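# Place heat sink on slip sheet in green crate

## Task

Transfer the slip sheet and the finned metal heat sink that sits on it into the green crate that is currently empty. The sheet must lie flat on the crate's floor, with the heat sink standing on top of it, fins pointing upward. Then release everything, return every tool you used to the stand slot it came from, and withdraw the arm well away from the tools. The heat sink is too wide for grip50.

## Robot and tools

Robot: one arm with a tool changer at its wrist. Its flat changer face can lock onto one of three tools kept on a stand: grip50 (small two-finger gripper, 50 mm stroke), grip85 (two-finger, 85 mm stroke) and cup (suction). A locked tool counts as part of the arm. Nothing may leave the table.

Frame: the scene frame has its origin on the table top below the arm base, +z up, +y to the left when looking along +x. Positions are in metres, orientations are unit quaternions written w first. end_effector_position is always the center of the changer face, tool or not. The face's own z axis points outward from the arm. Tool offsets from that center (mm, face x, y, z): grip50 grip point (0, -25, 180); grip85 grip point (0, 0, 173) when closed, 13 mm closer when fully open; cup rim center (0, 0, 175). Both grippers close along face x.

Row format (used by both execute_actions and move): 15 numbers in this order: x, y, z, qw, qx, qy, qz, lock, grip50_position, grip50_force_limit, grip50_speed, grip85_position, grip85_force_limit, grip85_speed, cup_suction. The first seven form an absolute pose of the changer face in the scene frame. The last eight are each in [-1, 1]. lock: positive locks, negative unlocks, 0 keeps the previous command. Gripper position: +1 fully open; -1 closes until blocked (use -1 to grip); pads touch near -0.65 (grip50) or -0.8 (grip85). Force limit maps -1..+1 to about 20 N..185 N (grip50) or 20 N..235 N (grip85). Speed maps -1..+1 to about 20..150 mm/s. cup_suction above 0.01 is on, 0.01 or less is off and vents. Gripper and cup numbers only act while tool_id names that tool and it is ready.

execute_actions(actions): a list of up to 15 actions; each action is a list of 1 to 15 rows, one row per 1/30 s step, the last row held to fill 15 steps (0.5 s). An empty list just reports state. Each target must be within 0.6 m of the face's position at the start of that action along each face axis, or the action is refused; if the first action fails, nothing runs. Every step the commanded pose is clipped to 100 mm and 16 degrees from the measured pose, so long trips need several actions. Repeat the wanted quaternion in every row rather than copying a drifted reported one.

move(target, speed, stop_force, blocking): target is one 15-number row; the face travels in a straight line toward that absolute pose. speed in m/s, 0.002 to 0.5 (default 0.25); rotation rate up to twice that in rad/s. The path takes 0.5 to 10 s and is cut off after 10 s. stop_force (9 to 40 N, optional) ends the path when push against the motion rises that much; use it only with very slow approaches, not on turning moves, and omit it when moving away from a contact. blocking=false returns early; then use wait(0) or stop before sending more. The result adds a move: line: done, contact, held, off_target, moving or fault, plus limits such as paced or held, and distance to target. The arm is stiff: aiming even slightly into a hard surface without stop_force can trigger a fault.

wait(seconds): 0 to 10, holds the last command. stop(): brakes a running move. zoom_image(camera, region): camera one of cam_head_left, cam_head_right, cam_high, cam_low, cam_wrist (each 504x504); region [x0, y0, x1, y1] in pixels, at most 504 by 504. finished_scene(scene): ends the current scene irreversibly; pass its number, only after the goal holds.

Results: state line with face pose and velocities, Hand target (pose being driven toward), Wrist force and Wrist torque in the face's axes (offsets up to ~4 N, saturating near 50 N, may say no reading), tool_id, locked, unlocked, plate_near, in_stand, unlock_refused, gripper object_status (0 moving, 1 blocked while opening, 2 blocked while closing = grip, 3 at target or pads met; thin parts may show 3), position_measured (grip50 opening mm ≈ (250 - counts) × 0.202; grip85: 78≈60 mm, 130≈40, 180≈20, 230 closed; ~3 is open), cup_suction_measured and cup_part_present. pose unreachable means the clearance check altered the command. MOTOR HOT warns of heating.

Tool changes: to take a tool, align the face to its plate within about 1 mm and 1 degree, face -y toward the fork's open side; when plate_near is 1 send lock +1 and wait for locked 1. The tool then initialises (readings n/a; a gripper closes then opens). Lift 10 to 30 mm (about 20), slide at least 110 mm out along face -y, then rise. Return along the reverse path; with in_stand 1, hold still, send lock -1, wait for unlocked 1. Unlocking elsewhere is refused. Slots are 180 mm apart; fork arms sit 40 to 70 mm either side along face x, stops are 10 mm tall.

Cup use: suction on, whole rim on a smooth flat area away from edges; it pulls the part up to 12 mm closer. Release by setting down and switching off, then rise 15 mm.

Avoid: fast contacts, pressing past contact, forces of 150 N or joint overloads (10 s stop), dropping or flinging parts, and leaving anything in a gripper during tool start-up.

Each tool is called after "Request:" by a JSON object that holds its "name" and its "arguments", one argument or row to a line.

## Session

Request:
{"name": "execute_actions", "arguments": {
  "actions": []
}}

Scene clock: 0.00 s.
end_effector_position=(+0.4264, +0.0184, +0.3210) locked=0 unlocked=1 plate_near=0 in_stand=0 unlock_refused=0 tool_id=none grip50_position_measured=n/a grip50_object_status=n/a grip85_position_measured=n/a grip85_object_status=n/a cup_suction_measured=n/a cup_part_present=n/a end_effector_quat_wxyz=(-0.001, +0.690, +0.724, +0.004) end_effector_velocity=(+0.000, +0.000, -0.000) end_effector_angular_velocity=(+0.000, +0.000, +0.000)
Joint positions: [-0.316 -1.722  2.043 -1.891 -1.571 -1.886]
Joint velocities: [ 0.  0.  0. -0.  0. -0.]
Wrist force (N, on the end effector, along its own x y z axes, offset not removed): no reading
Wrist torque (N m, same axes, about the end effector's origin, offset not removed): no reading
Hand target: +0.426, +0.018, +0.321; -0.001, +0.690, +0.724, +0.004

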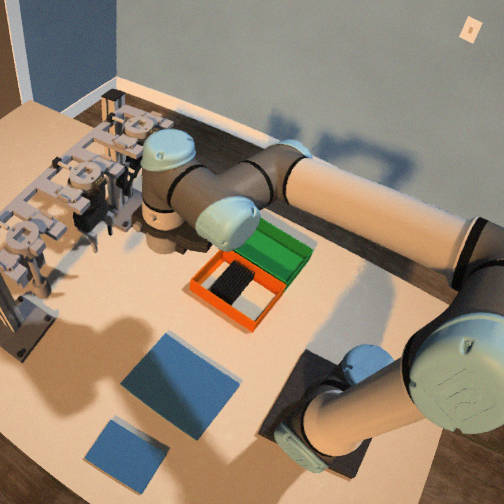

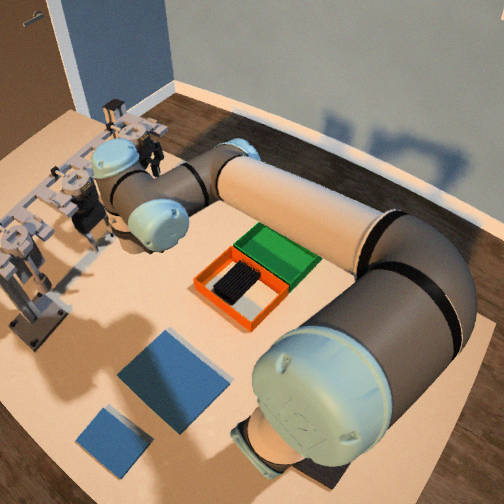

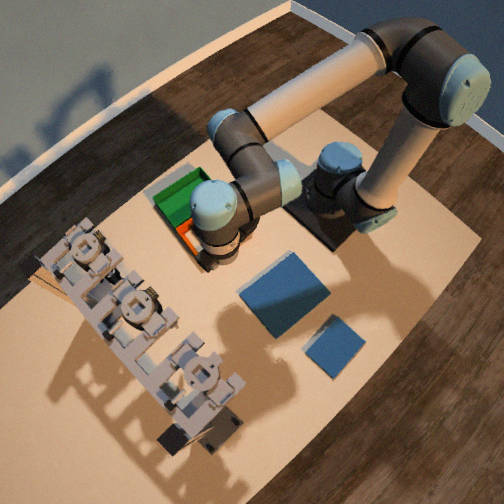

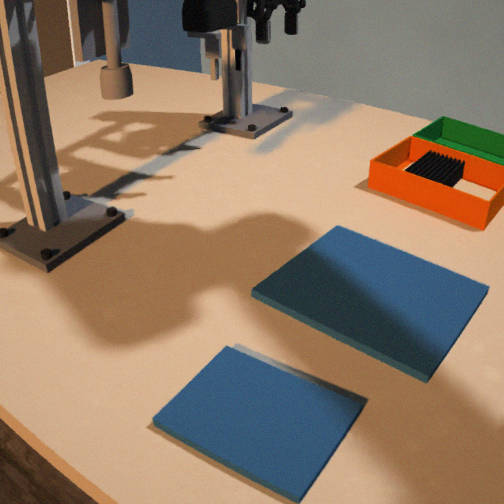

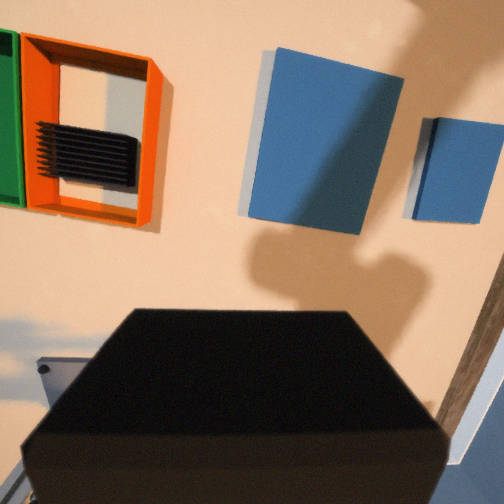

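Request:
{"name": "move", "arguments": {
  "target": [0.68,0.0,0.5,0,0.7071,0.7071,0,0,1,0,0,1,0,0,-1]
}}

Scene clock: 6.50 s.
end_effector_position=(+0.6803, -0.0002, +0.4997) locked=0 unlocked=1 plate_near=0 in_stand=0 unlock_refused=0 tool_id=none grip50_position_measured=n/a grip50_object_status=n/a grip85_position_measured=n/a grip85_object_status=n/a cup_suction_measured=n/a cup_part_present=n/a end_effector_quat_wxyz=(+0.000, +0.707, +0.707, +0.000) end_effector_velocity=(+0.002, -0.000, +0.001) end_effector_angular_velocity=(-0.000, +0.004, -0.001)
Joint positions: [-0.238 -1.106  0.864 -1.324 -1.578 -1.761]
Joint velocities: [ 0.     0.008 -0.016  0.012 -0.001  0.002]
Wrist force (N, on the end effector, along its own x y z axes, offset not removed): [-0.4 -0.3 0.9]
Wrist torque (N m, same axes, about the end effector's origin, offset not removed): [-0.01 -0.01 -0.37]
Hand target: +0.680, -0.000, +0.500; +0.000, +0.707, +0.707, -0.000
Off the commanded pose: 0.000 m, 0 deg.
move: done

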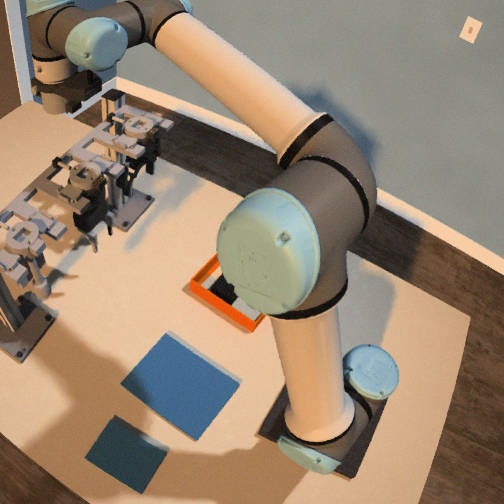

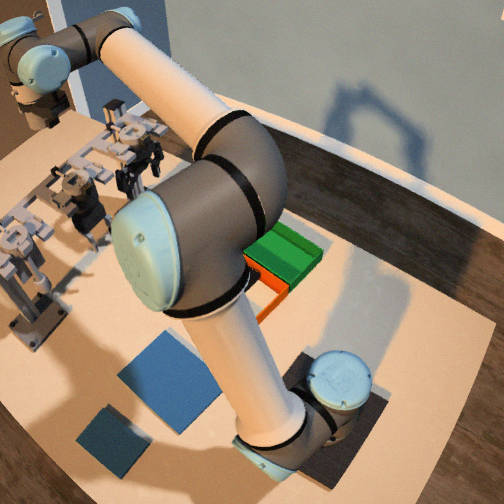

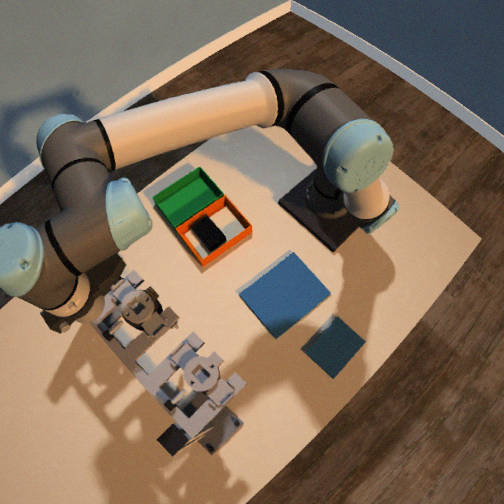

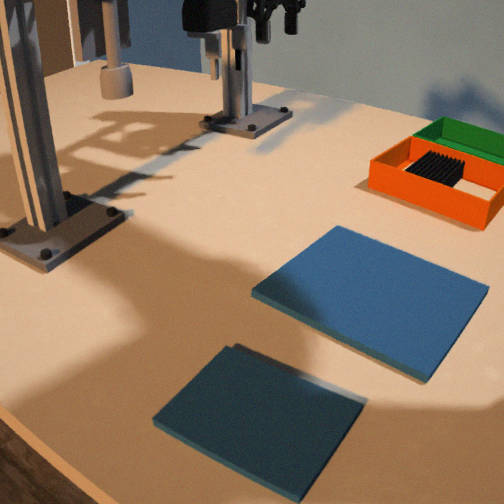

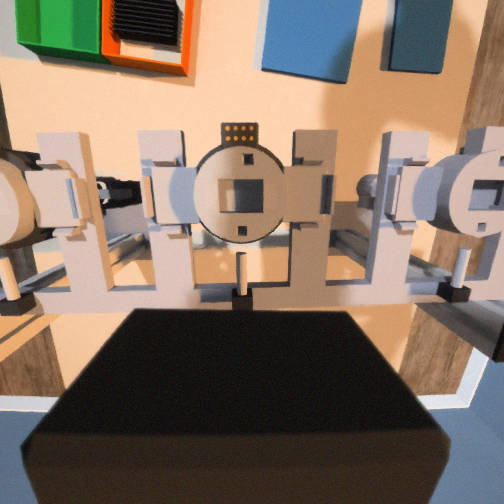

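Request:
{"name": "move", "arguments": {
  "target": [0.68,-0.18,0.44,0,0.7071,0.7071,0,0,1,0,0,1,0,0,-1]
}}

Request:
{"name": "move", "arguments": {
  "target": [0.65,-0.18,0.44,0,0.7071,0.7071,0,0,1,0,0,1,0,0,-1]
}}

Scene clock: 12.83 s.
end_effector_position=(+0.6798, -0.1798, +0.4400) locked=0 unlocked=1 plate_near=0 in_stand=0 unlock_refused=0 tool_id=none grip50_position_measured=n/a grip50_object_status=n/a grip85_position_measured=n/a grip85_object_status=n/a cup_suction_measured=n/a cup_part_present=n/a end_effector_quat_wxyz=(-0.000, +0.707, +0.707, +0.000) end_effector_velocity=(+0.000, -0.002, -0.001) end_effector_angular_velocity=(+0.000, +0.000, +0.000)
Joint positions: [-0.49  -1.072  0.965 -1.461 -1.579 -2.013]
Joint velocities: [-0.002  0.003 -0.002 -0.     0.    -0.003]
Wrist force (N, on the end effector, along its own x y z axes, offset not removed): [1.5 0.4 -2.0]
Wrist torque (N m, same axes, about the end effector's origin, offset not removed): [0.09 0.07 -0.18]
Hand target: +0.680, -0.180, +0.440; -0.000, +0.707, +0.707, +0.000
Off the commanded pose: 0.000 m, 0 deg.
move: done

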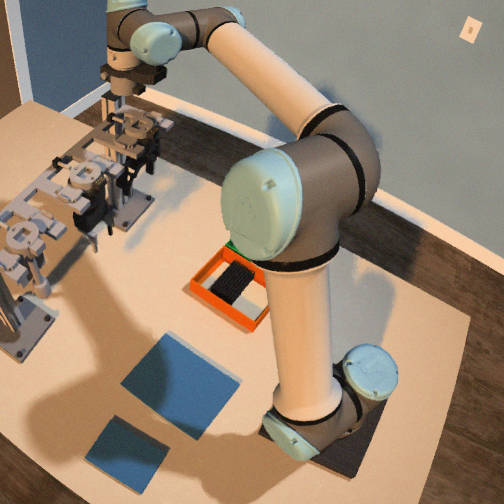

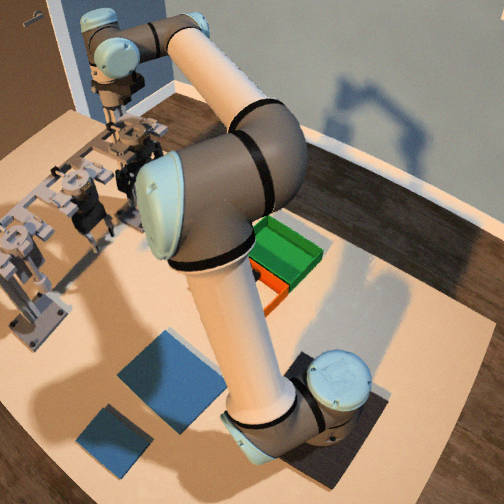

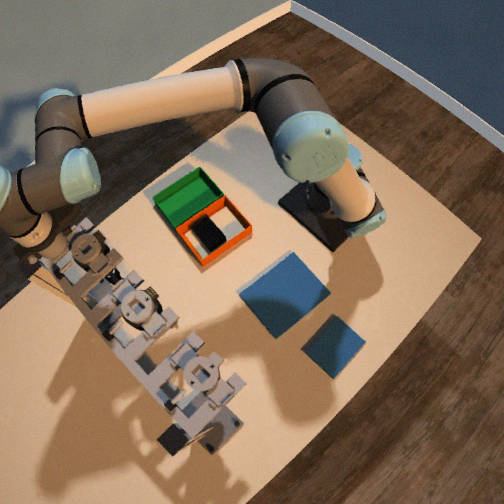

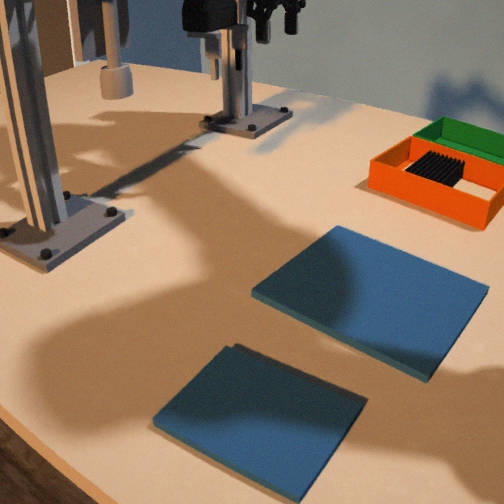

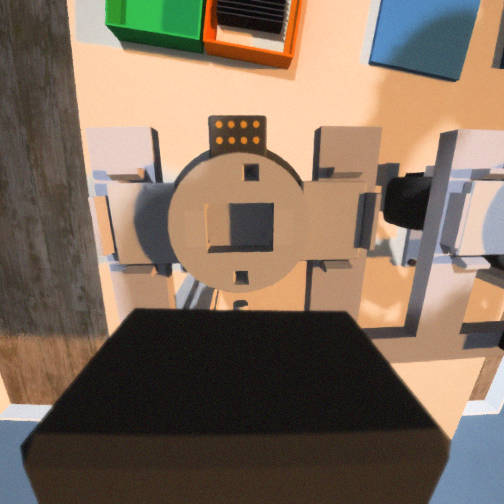

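Scene clock: 13.70 s.
end_effector_position=(+0.6501, -0.1800, +0.4400) locked=0 unlocked=1 plate_near=0 in_stand=0 unlock_refused=0 tool_id=none grip50_position_measured=n/a grip50_object_status=n/a grip85_position_measured=n/a grip85_object_status=n/a cup_suction_measured=n/a cup_part_present=n/a end_effector_quat_wxyz=(-0.000, +0.707, +0.707, -0.000) end_effector_velocity=(-0.002, +0.000, +0.000) end_effector_angular_velocity=(-0.000, -0.001, -0.001)
Joint positions: [-0.509 -1.152  1.083 -1.499 -1.579 -2.032]
Joint velocities: [-0.001 -0.005  0.007 -0.003  0.    -0.001]
Wrist force (N, on the end effector, along its own x y z axes, offset not removed): [-1.5 -0.8 -4.1]
Wrist torque (N m, same axes, about the end effector's origin, offset not removed): [-0.07 0.04 -0.05]
Hand target: +0.650, -0.180, +0.440; -0.000, +0.707, +0.707, +0.000
Off the commanded pose: 0.000 m, 0 deg.
move: done

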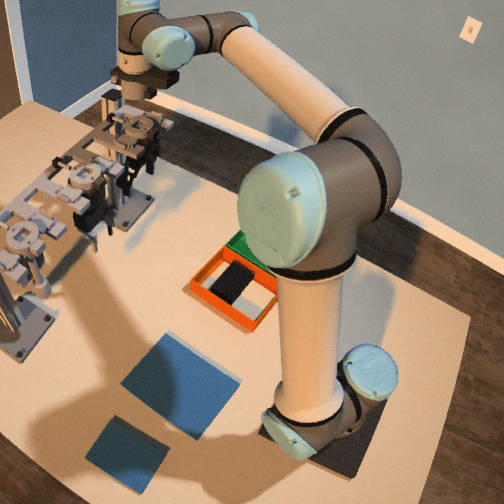

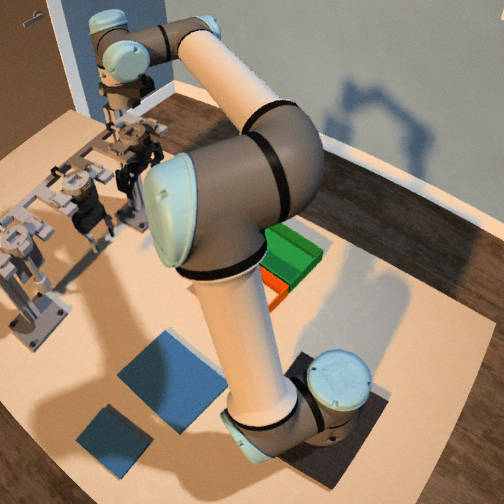

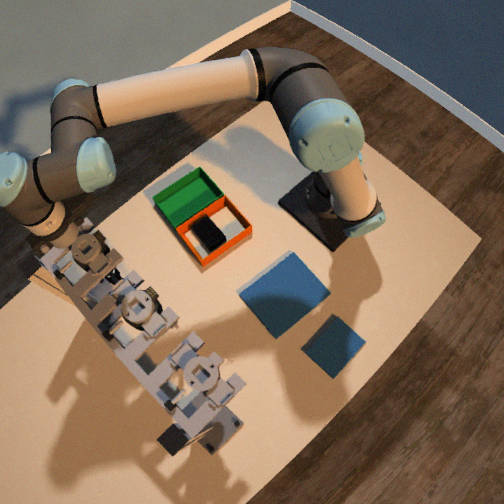

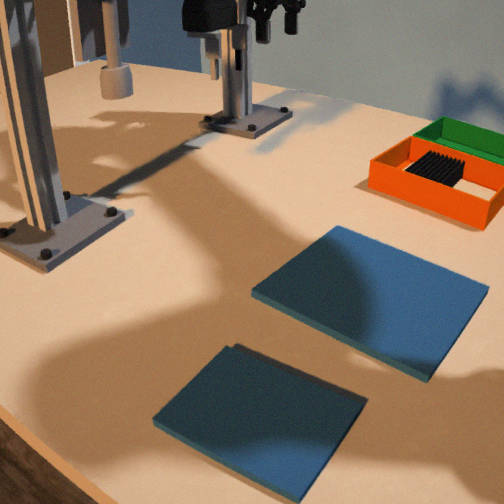

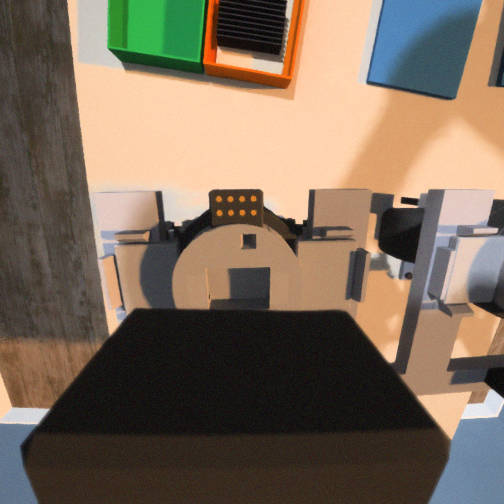

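Request:
{"name": "move", "arguments": {
  "target": [0.62,-0.18,0.40,0,0.7071,0.7071,0,0,1,0,0,1,0,0,-1],
  "speed": 0.1
}}

Request:
{"name": "zoom_image", "arguments": {
  "camera": "cam_head_left",
  "region": [40,40,240,240]
}}

Request:
{"name": "zoom_image", "arguments": {
  "camera": "cam_high",
  "region": [0,150,200,350]
}}

Scene clock: 23.60 s.
end_effector_position=(+0.6200, -0.1799, +0.4002) locked=0 unlocked=1 plate_near=0 in_stand=0 unlock_refused=0 tool_id=none grip50_position_measured=n/a grip50_object_status=n/a grip85_position_measured=n/a grip85_object_status=n/a cup_suction_measured=n/a cup_part_present=n/a end_effector_quat_wxyz=(-0.000, +0.707, +0.707, -0.000) end_effector_velocity=(-0.001, +0.000, -0.002) end_effector_angular_velocity=(+0.000, -0.001, +0.000)
Joint positions: [-0.531 -1.228  1.291 -1.631 -1.579 -2.054]
Joint velocities: [-0.001 -0.003  0.009 -0.007  0.001 -0.001]
Wrist force (N, on the end effector, along its own x y z axes, offset not removed): [0.3 -1.8 -2.1]
Wrist torque (N m, same axes, about the end effector's origin, offset not removed): [-0.21 -0.02 -0.28]
Hand target: +0.620, -0.180, +0.400; -0.000, +0.707, +0.707, +0.000
Off the commanded pose: 0.000 m, 0 deg.
move: done

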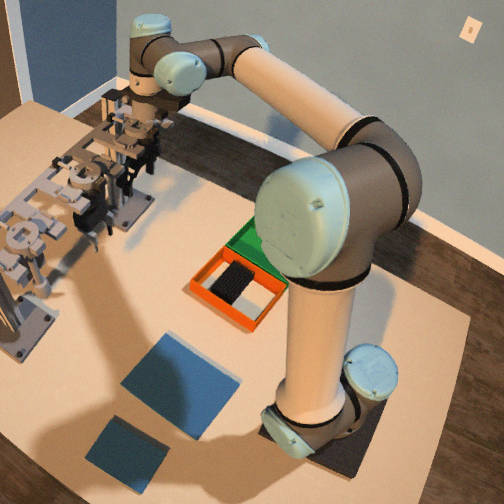

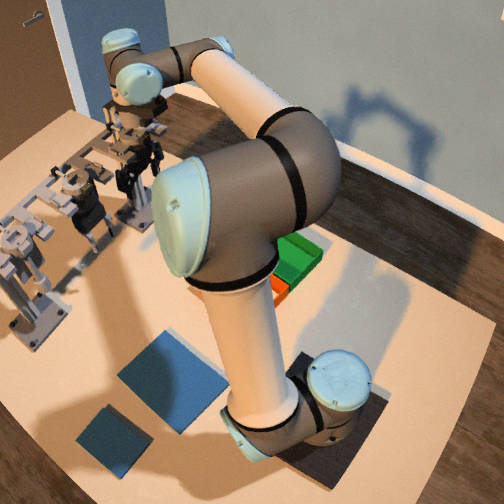

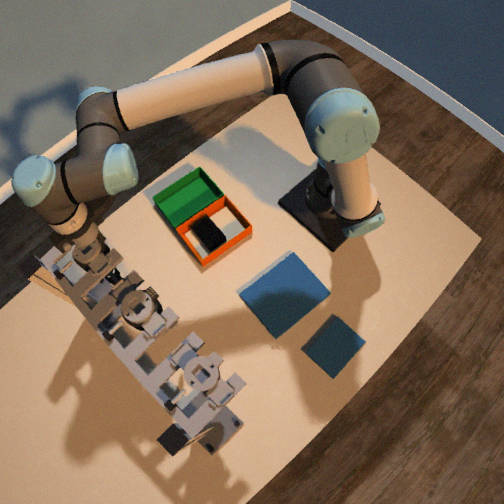

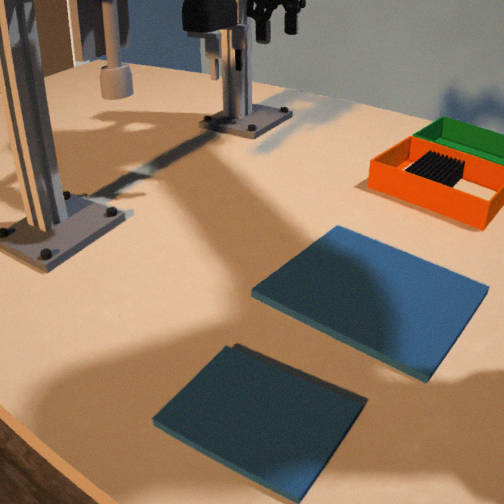

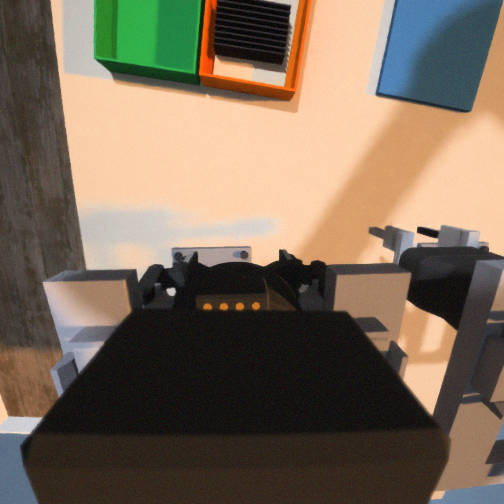

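Region (40, 40, 240, 240) of cam_head_left's 504x504 image, scaled by 2.520, with more detail than that image has.

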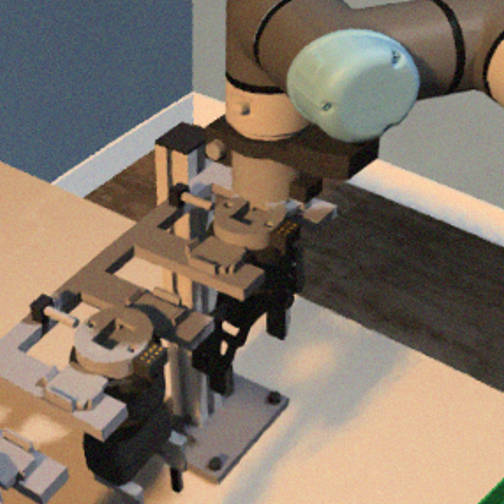

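Region (0, 150, 200, 350) of cam_high's 504x504 image, scaled by 2.520, with more detail than that image has.

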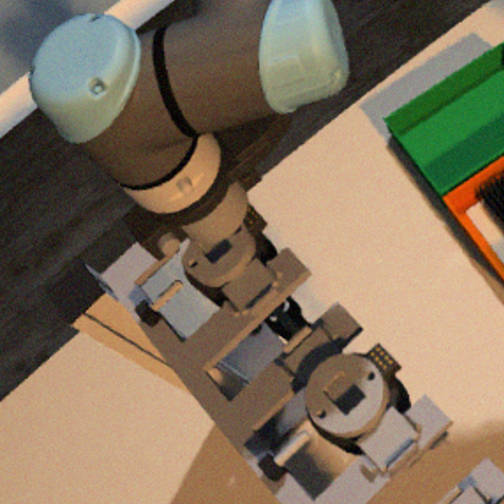

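Request:
{"name": "move", "arguments": {
  "target": [0.625,-0.182,0.33,0,0.7071,0.7071,0,0,1,0,0,1,0,0,-1],
  "speed": 0.008,
  "stop_force": 10
}}

Request:
{"name": "zoom_image", "arguments": {
  "camera": "cam_head_left",
  "region": [80,70,200,190]
}}

Request:
{"name": "zoom_image", "arguments": {
  "camera": "cam_high",
  "region": [30,190,150,310]
}}

Scene clock: 35.03 s.
end_effector_position=(+0.6220, -0.1808, +0.3704) locked=0 unlocked=1 plate_near=0 in_stand=0 unlock_refused=0 tool_id=none grip50_position_measured=n/a grip50_object_status=n/a grip85_position_measured=n/a grip85_object_status=n/a cup_suction_measured=n/a cup_part_present=n/a end_effector_quat_wxyz=(+0.000, +0.707, +0.707, +0.000) end_effector_velocity=(-0.000, +0.000, +0.002) end_effector_angular_velocity=(+0.003, +0.003, -0.000)
Joint positions: [-0.531 -1.216  1.351 -1.703 -1.579 -2.054]
Joint velocities: [ 0.    -0.    -0.005  0.009  0.001  0.   ]
Wrist force (N, on the end effector, along its own x y z axes, offset not removed): [2.2 2.5 -29.2]
Wrist torque (N m, same axes, about the end effector's origin, offset not removed): [0.32 -0.07 -0.27]
Hand target: +0.622, -0.181, +0.371; +0.000, +0.707, +0.707, +0.000
Off the commanded pose: 0.041 m, 0 deg.
move: contact

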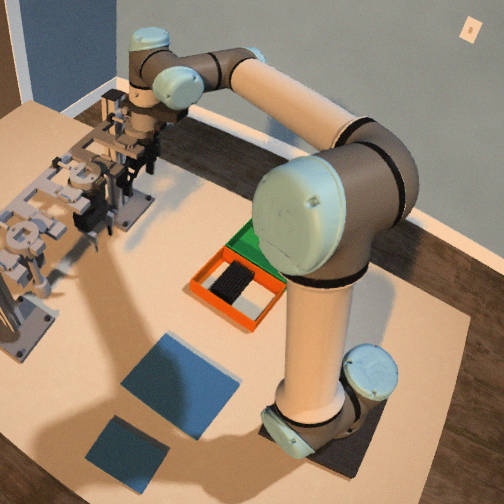

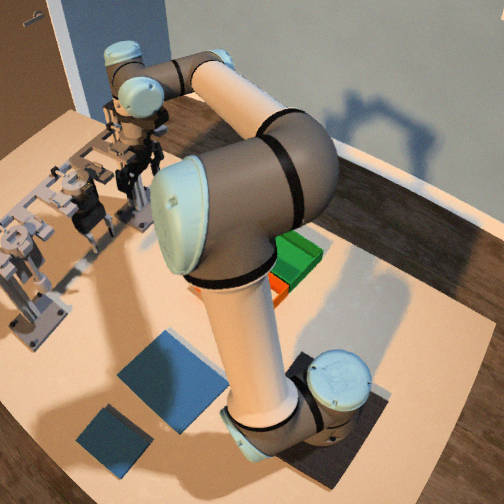

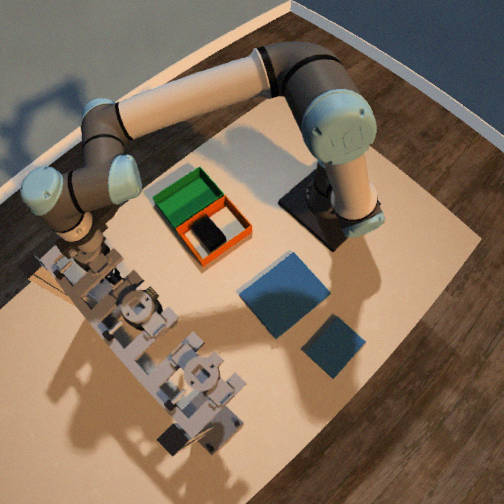

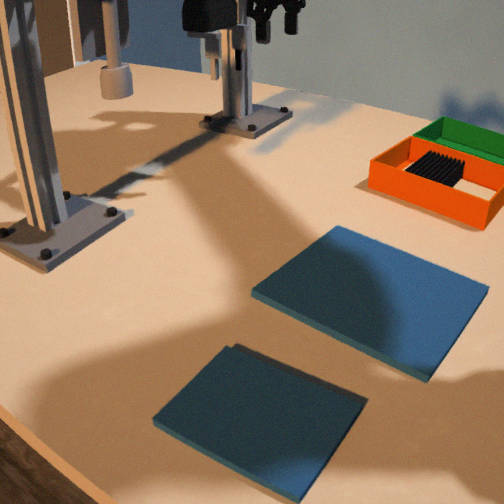

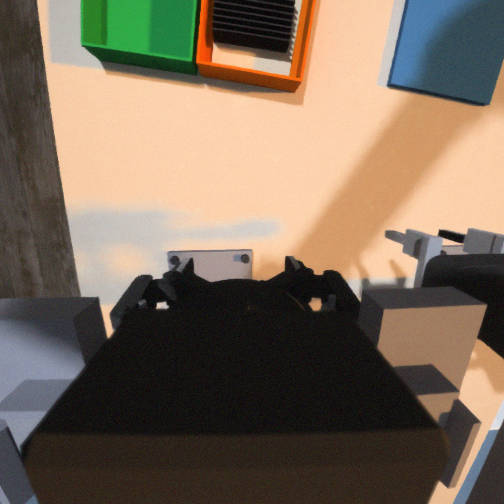

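Region (80, 70, 200, 190) of cam_head_left's 504x504 image, scaled by 4.200, with more detail than that image has.

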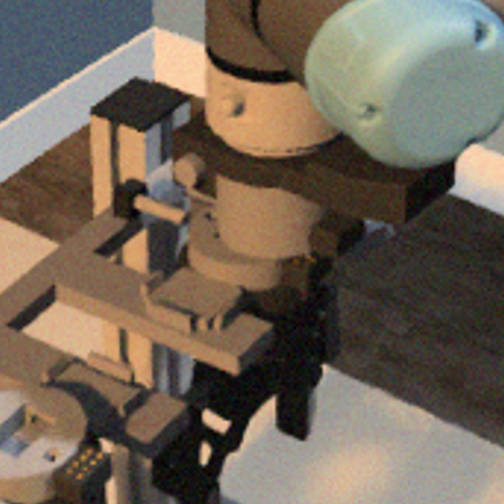

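Region (30, 190, 150, 310) of cam_high's 504x504 image, scaled by 4.200, with more detail than that image has.

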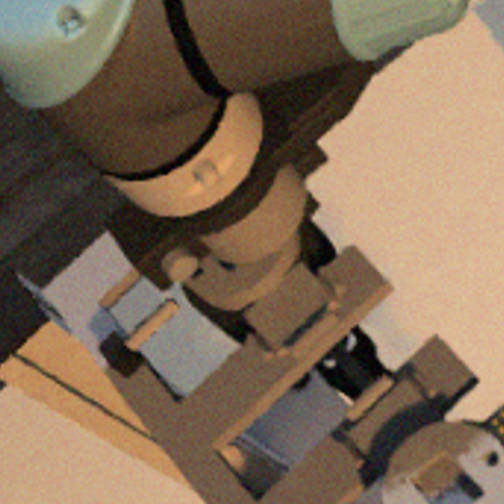

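Request:
{"name": "move", "arguments": {
  "target": [0.622,-0.181,0.39,0,0.7071,0.7071,0,0,1,0,0,1,0,0,-1],
  "speed": 0.05
}}

Request:
{"name": "move", "arguments": {
  "target": [0.565,-0.125,0.37,0,1,0,0,0,1,0,0,1,0,0,-1],
  "speed": 0.3
}}

Request:
{"name": "move", "arguments": {
  "target": [0.565,-0.125,0.32,0,1,0,0,0,1,0,0,1,0,0,-1],
  "speed": 0.006,
  "stop_force": 9
}}

Scene clock: 50.00 s.
end_effector_position=(+0.6220, -0.1810, +0.3898) locked=0 unlocked=1 plate_near=0 in_stand=0 unlock_refused=0 tool_id=none grip50_position_measured=n/a grip50_object_status=n/a grip85_position_measured=n/a grip85_object_status=n/a cup_suction_measured=n/a cup_part_present=n/a end_effector_quat_wxyz=(+0.000, +0.707, +0.707, +0.000) end_effector_velocity=(+0.000, -0.000, +0.002) end_effector_angular_velocity=(+0.000, +0.001, +0.000)
Joint positions: [-0.531 -1.221  1.307 -1.655 -1.579 -2.054]
Joint velocities: [-0.     0.    -0.005  0.005 -0.    -0.   ]
Wrist force (N, on the end effector, along its own x y z axes, offset not removed): [-0.1 0.2 -3.7]
Wrist torque (N m, same axes, about the end effector's origin, offset not removed): [0.11 0.12 -0.11]
Hand target: +0.622, -0.181, +0.390; +0.000, +0.707, +0.707, +0.000
Off the commanded pose: 0.000 m, 0 deg.
move: done

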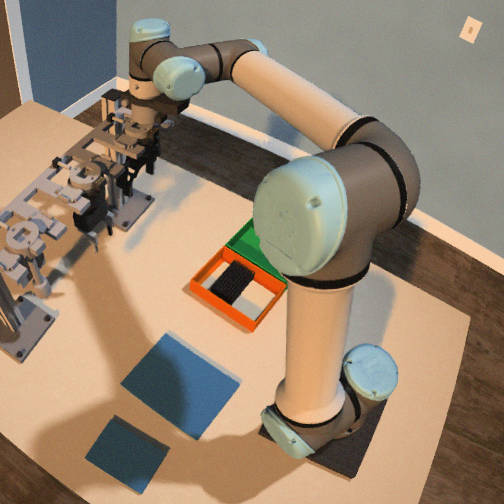

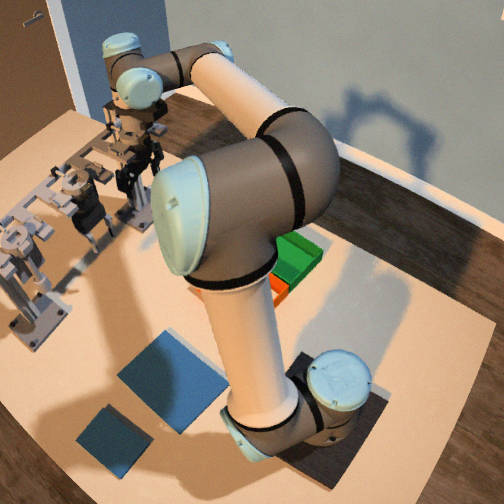

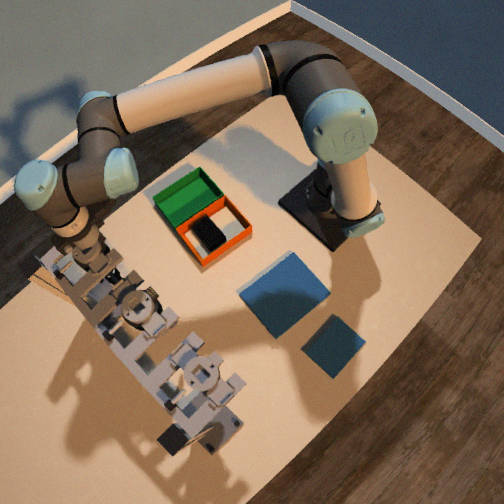

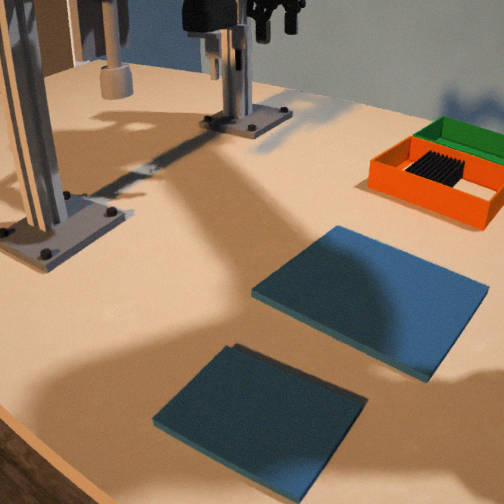

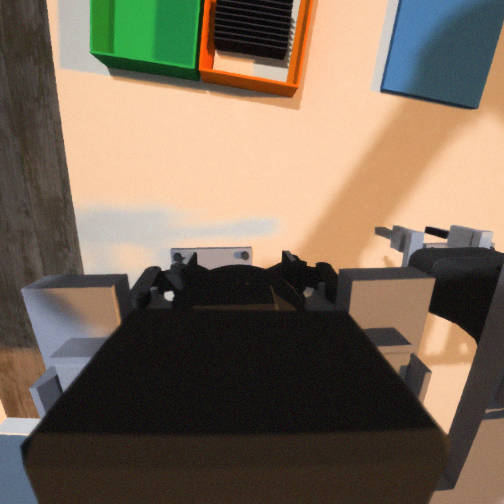

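Scene clock: 53.17 s.
end_effector_position=(+0.5650, -0.1250, +0.3701) locked=0 unlocked=1 plate_near=0 in_stand=0 unlock_refused=0 tool_id=none grip50_position_measured=n/a grip50_object_status=n/a grip85_position_measured=n/a grip85_object_status=n/a cup_suction_measured=n/a cup_part_present=n/a end_effector_quat_wxyz=(+0.000, +1.000, +0.000, -0.000) end_effector_velocity=(-0.000, +0.000, -0.000) end_effector_angular_velocity=(-0.001, +0.000, -0.010)
Joint positions: [-0.49  -1.381  1.565 -1.752 -1.579 -0.444]
Joint velocities: [ 0.    -0.001  0.001 -0.001 -0.001  0.01 ]
Wrist force (N, on the end effector, along its own x y z axes, offset not removed): [-1.5 0.4 -3.0]
Wrist torque (N m, same axes, about the end effector's origin, offset not removed): [0.10 0.10 -0.25]
Hand target: +0.565, -0.125, +0.370; +0.000, +1.000, +0.000, -0.000
Off the commanded pose: 0.000 m, 0 deg.
move: done

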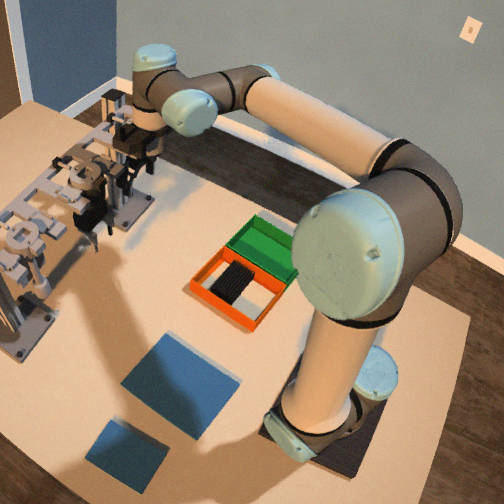

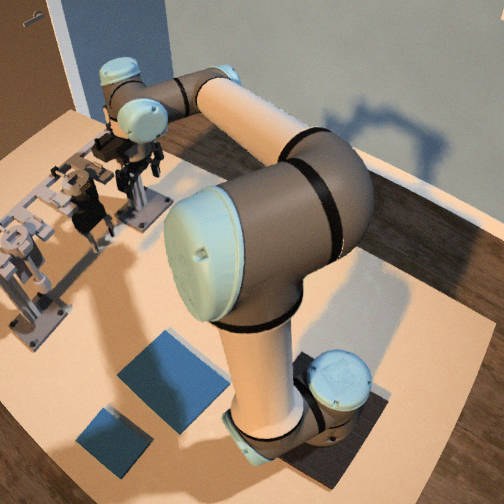

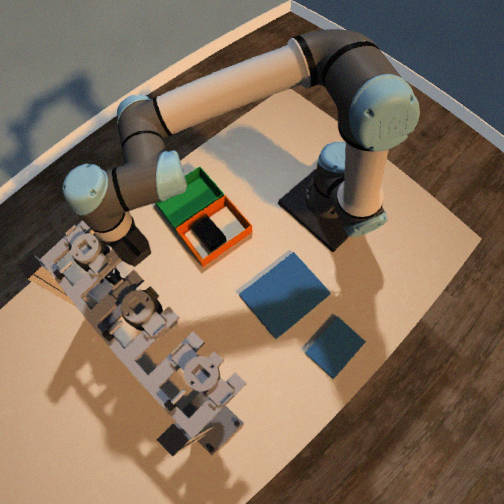

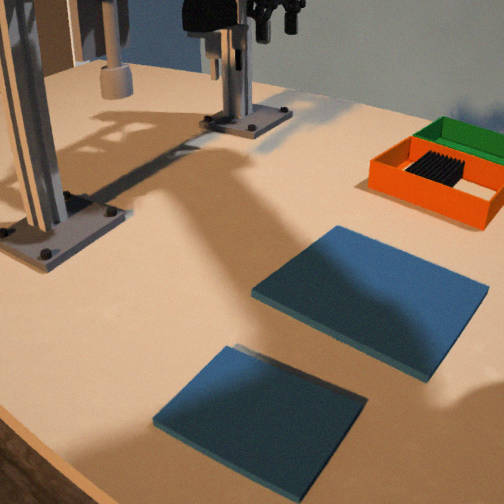

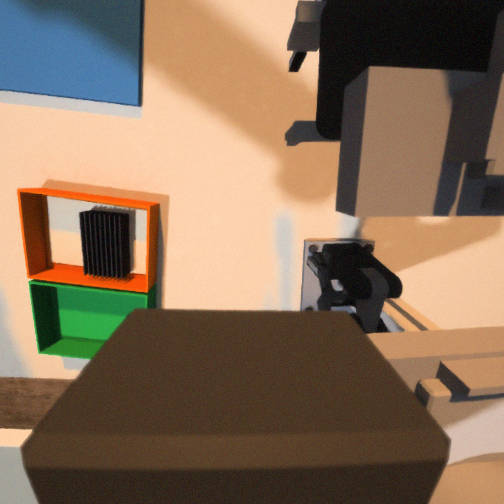

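Scene clock: 58.33 s.
end_effector_position=(+0.5650, -0.1250, +0.3414) locked=0 unlocked=1 plate_near=0 in_stand=0 unlock_refused=0 tool_id=none grip50_position_measured=n/a grip50_object_status=n/a grip85_position_measured=n/a grip85_object_status=n/a cup_suction_measured=n/a cup_part_present=n/a end_effector_quat_wxyz=(+0.000, +1.000, +0.000, +0.000) end_effector_velocity=(-0.001, +0.000, +0.001) end_effector_angular_velocity=(+0.002, +0.006, -0.001)
Joint positions: [-0.491 -1.366  1.622 -1.824 -1.579 -0.443]
Joint velocities: [-0.    -0.    -0.004  0.01  -0.001  0.001]
Wrist force (N, on the end effector, along its own x y z axes, offset not removed): [3.4 0.8 -24.1]
Wrist torque (N m, same axes, about the end effector's origin, offset not removed): [0.25 0.50 -0.24]
Hand target: +0.565, -0.125, +0.342; +0.000, +1.000, +0.000, +0.000
Off the commanded pose: 0.021 m, 0 deg.
move: contact

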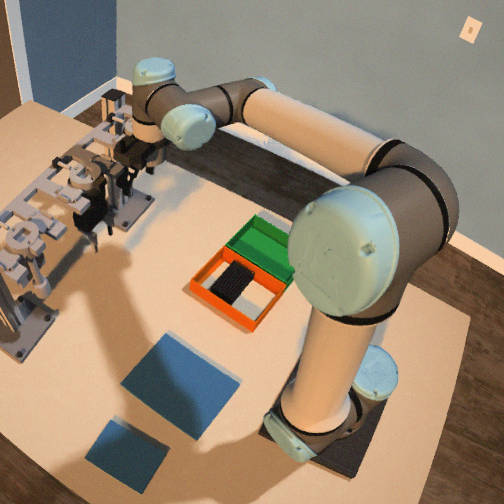

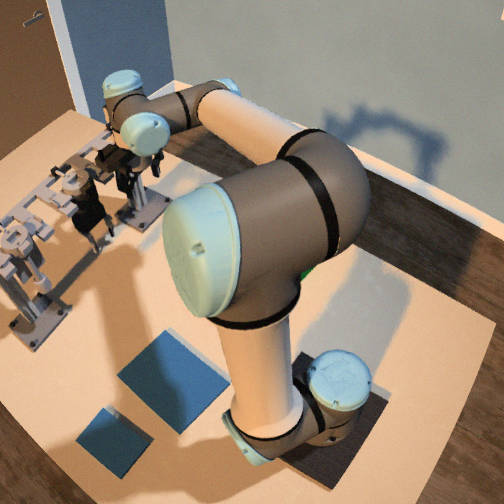

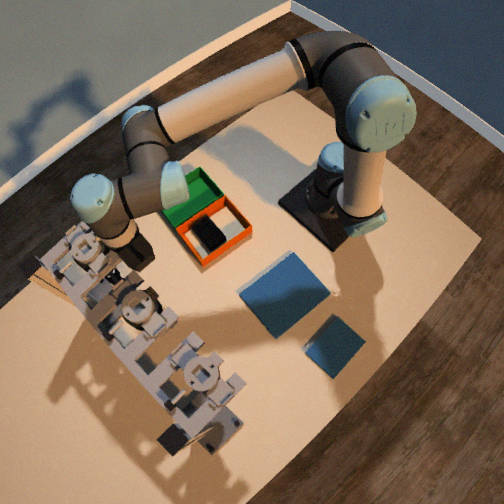

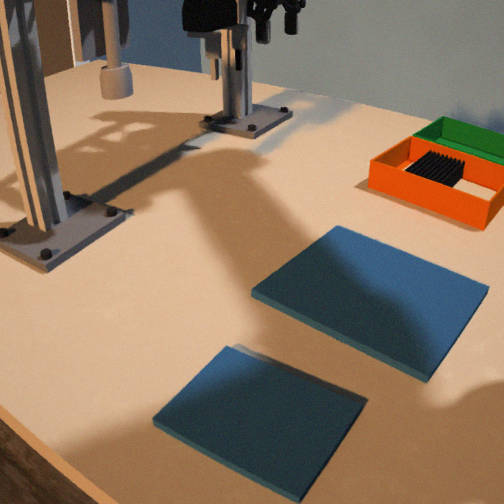

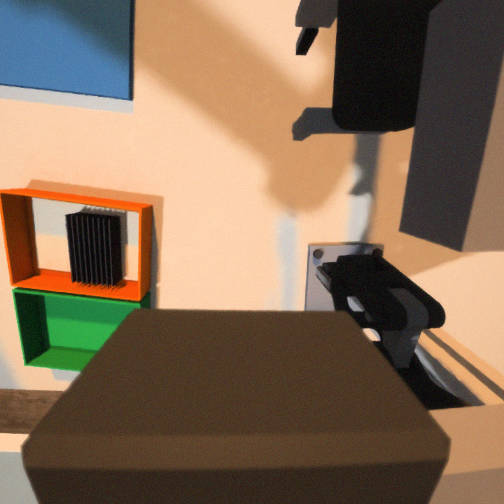

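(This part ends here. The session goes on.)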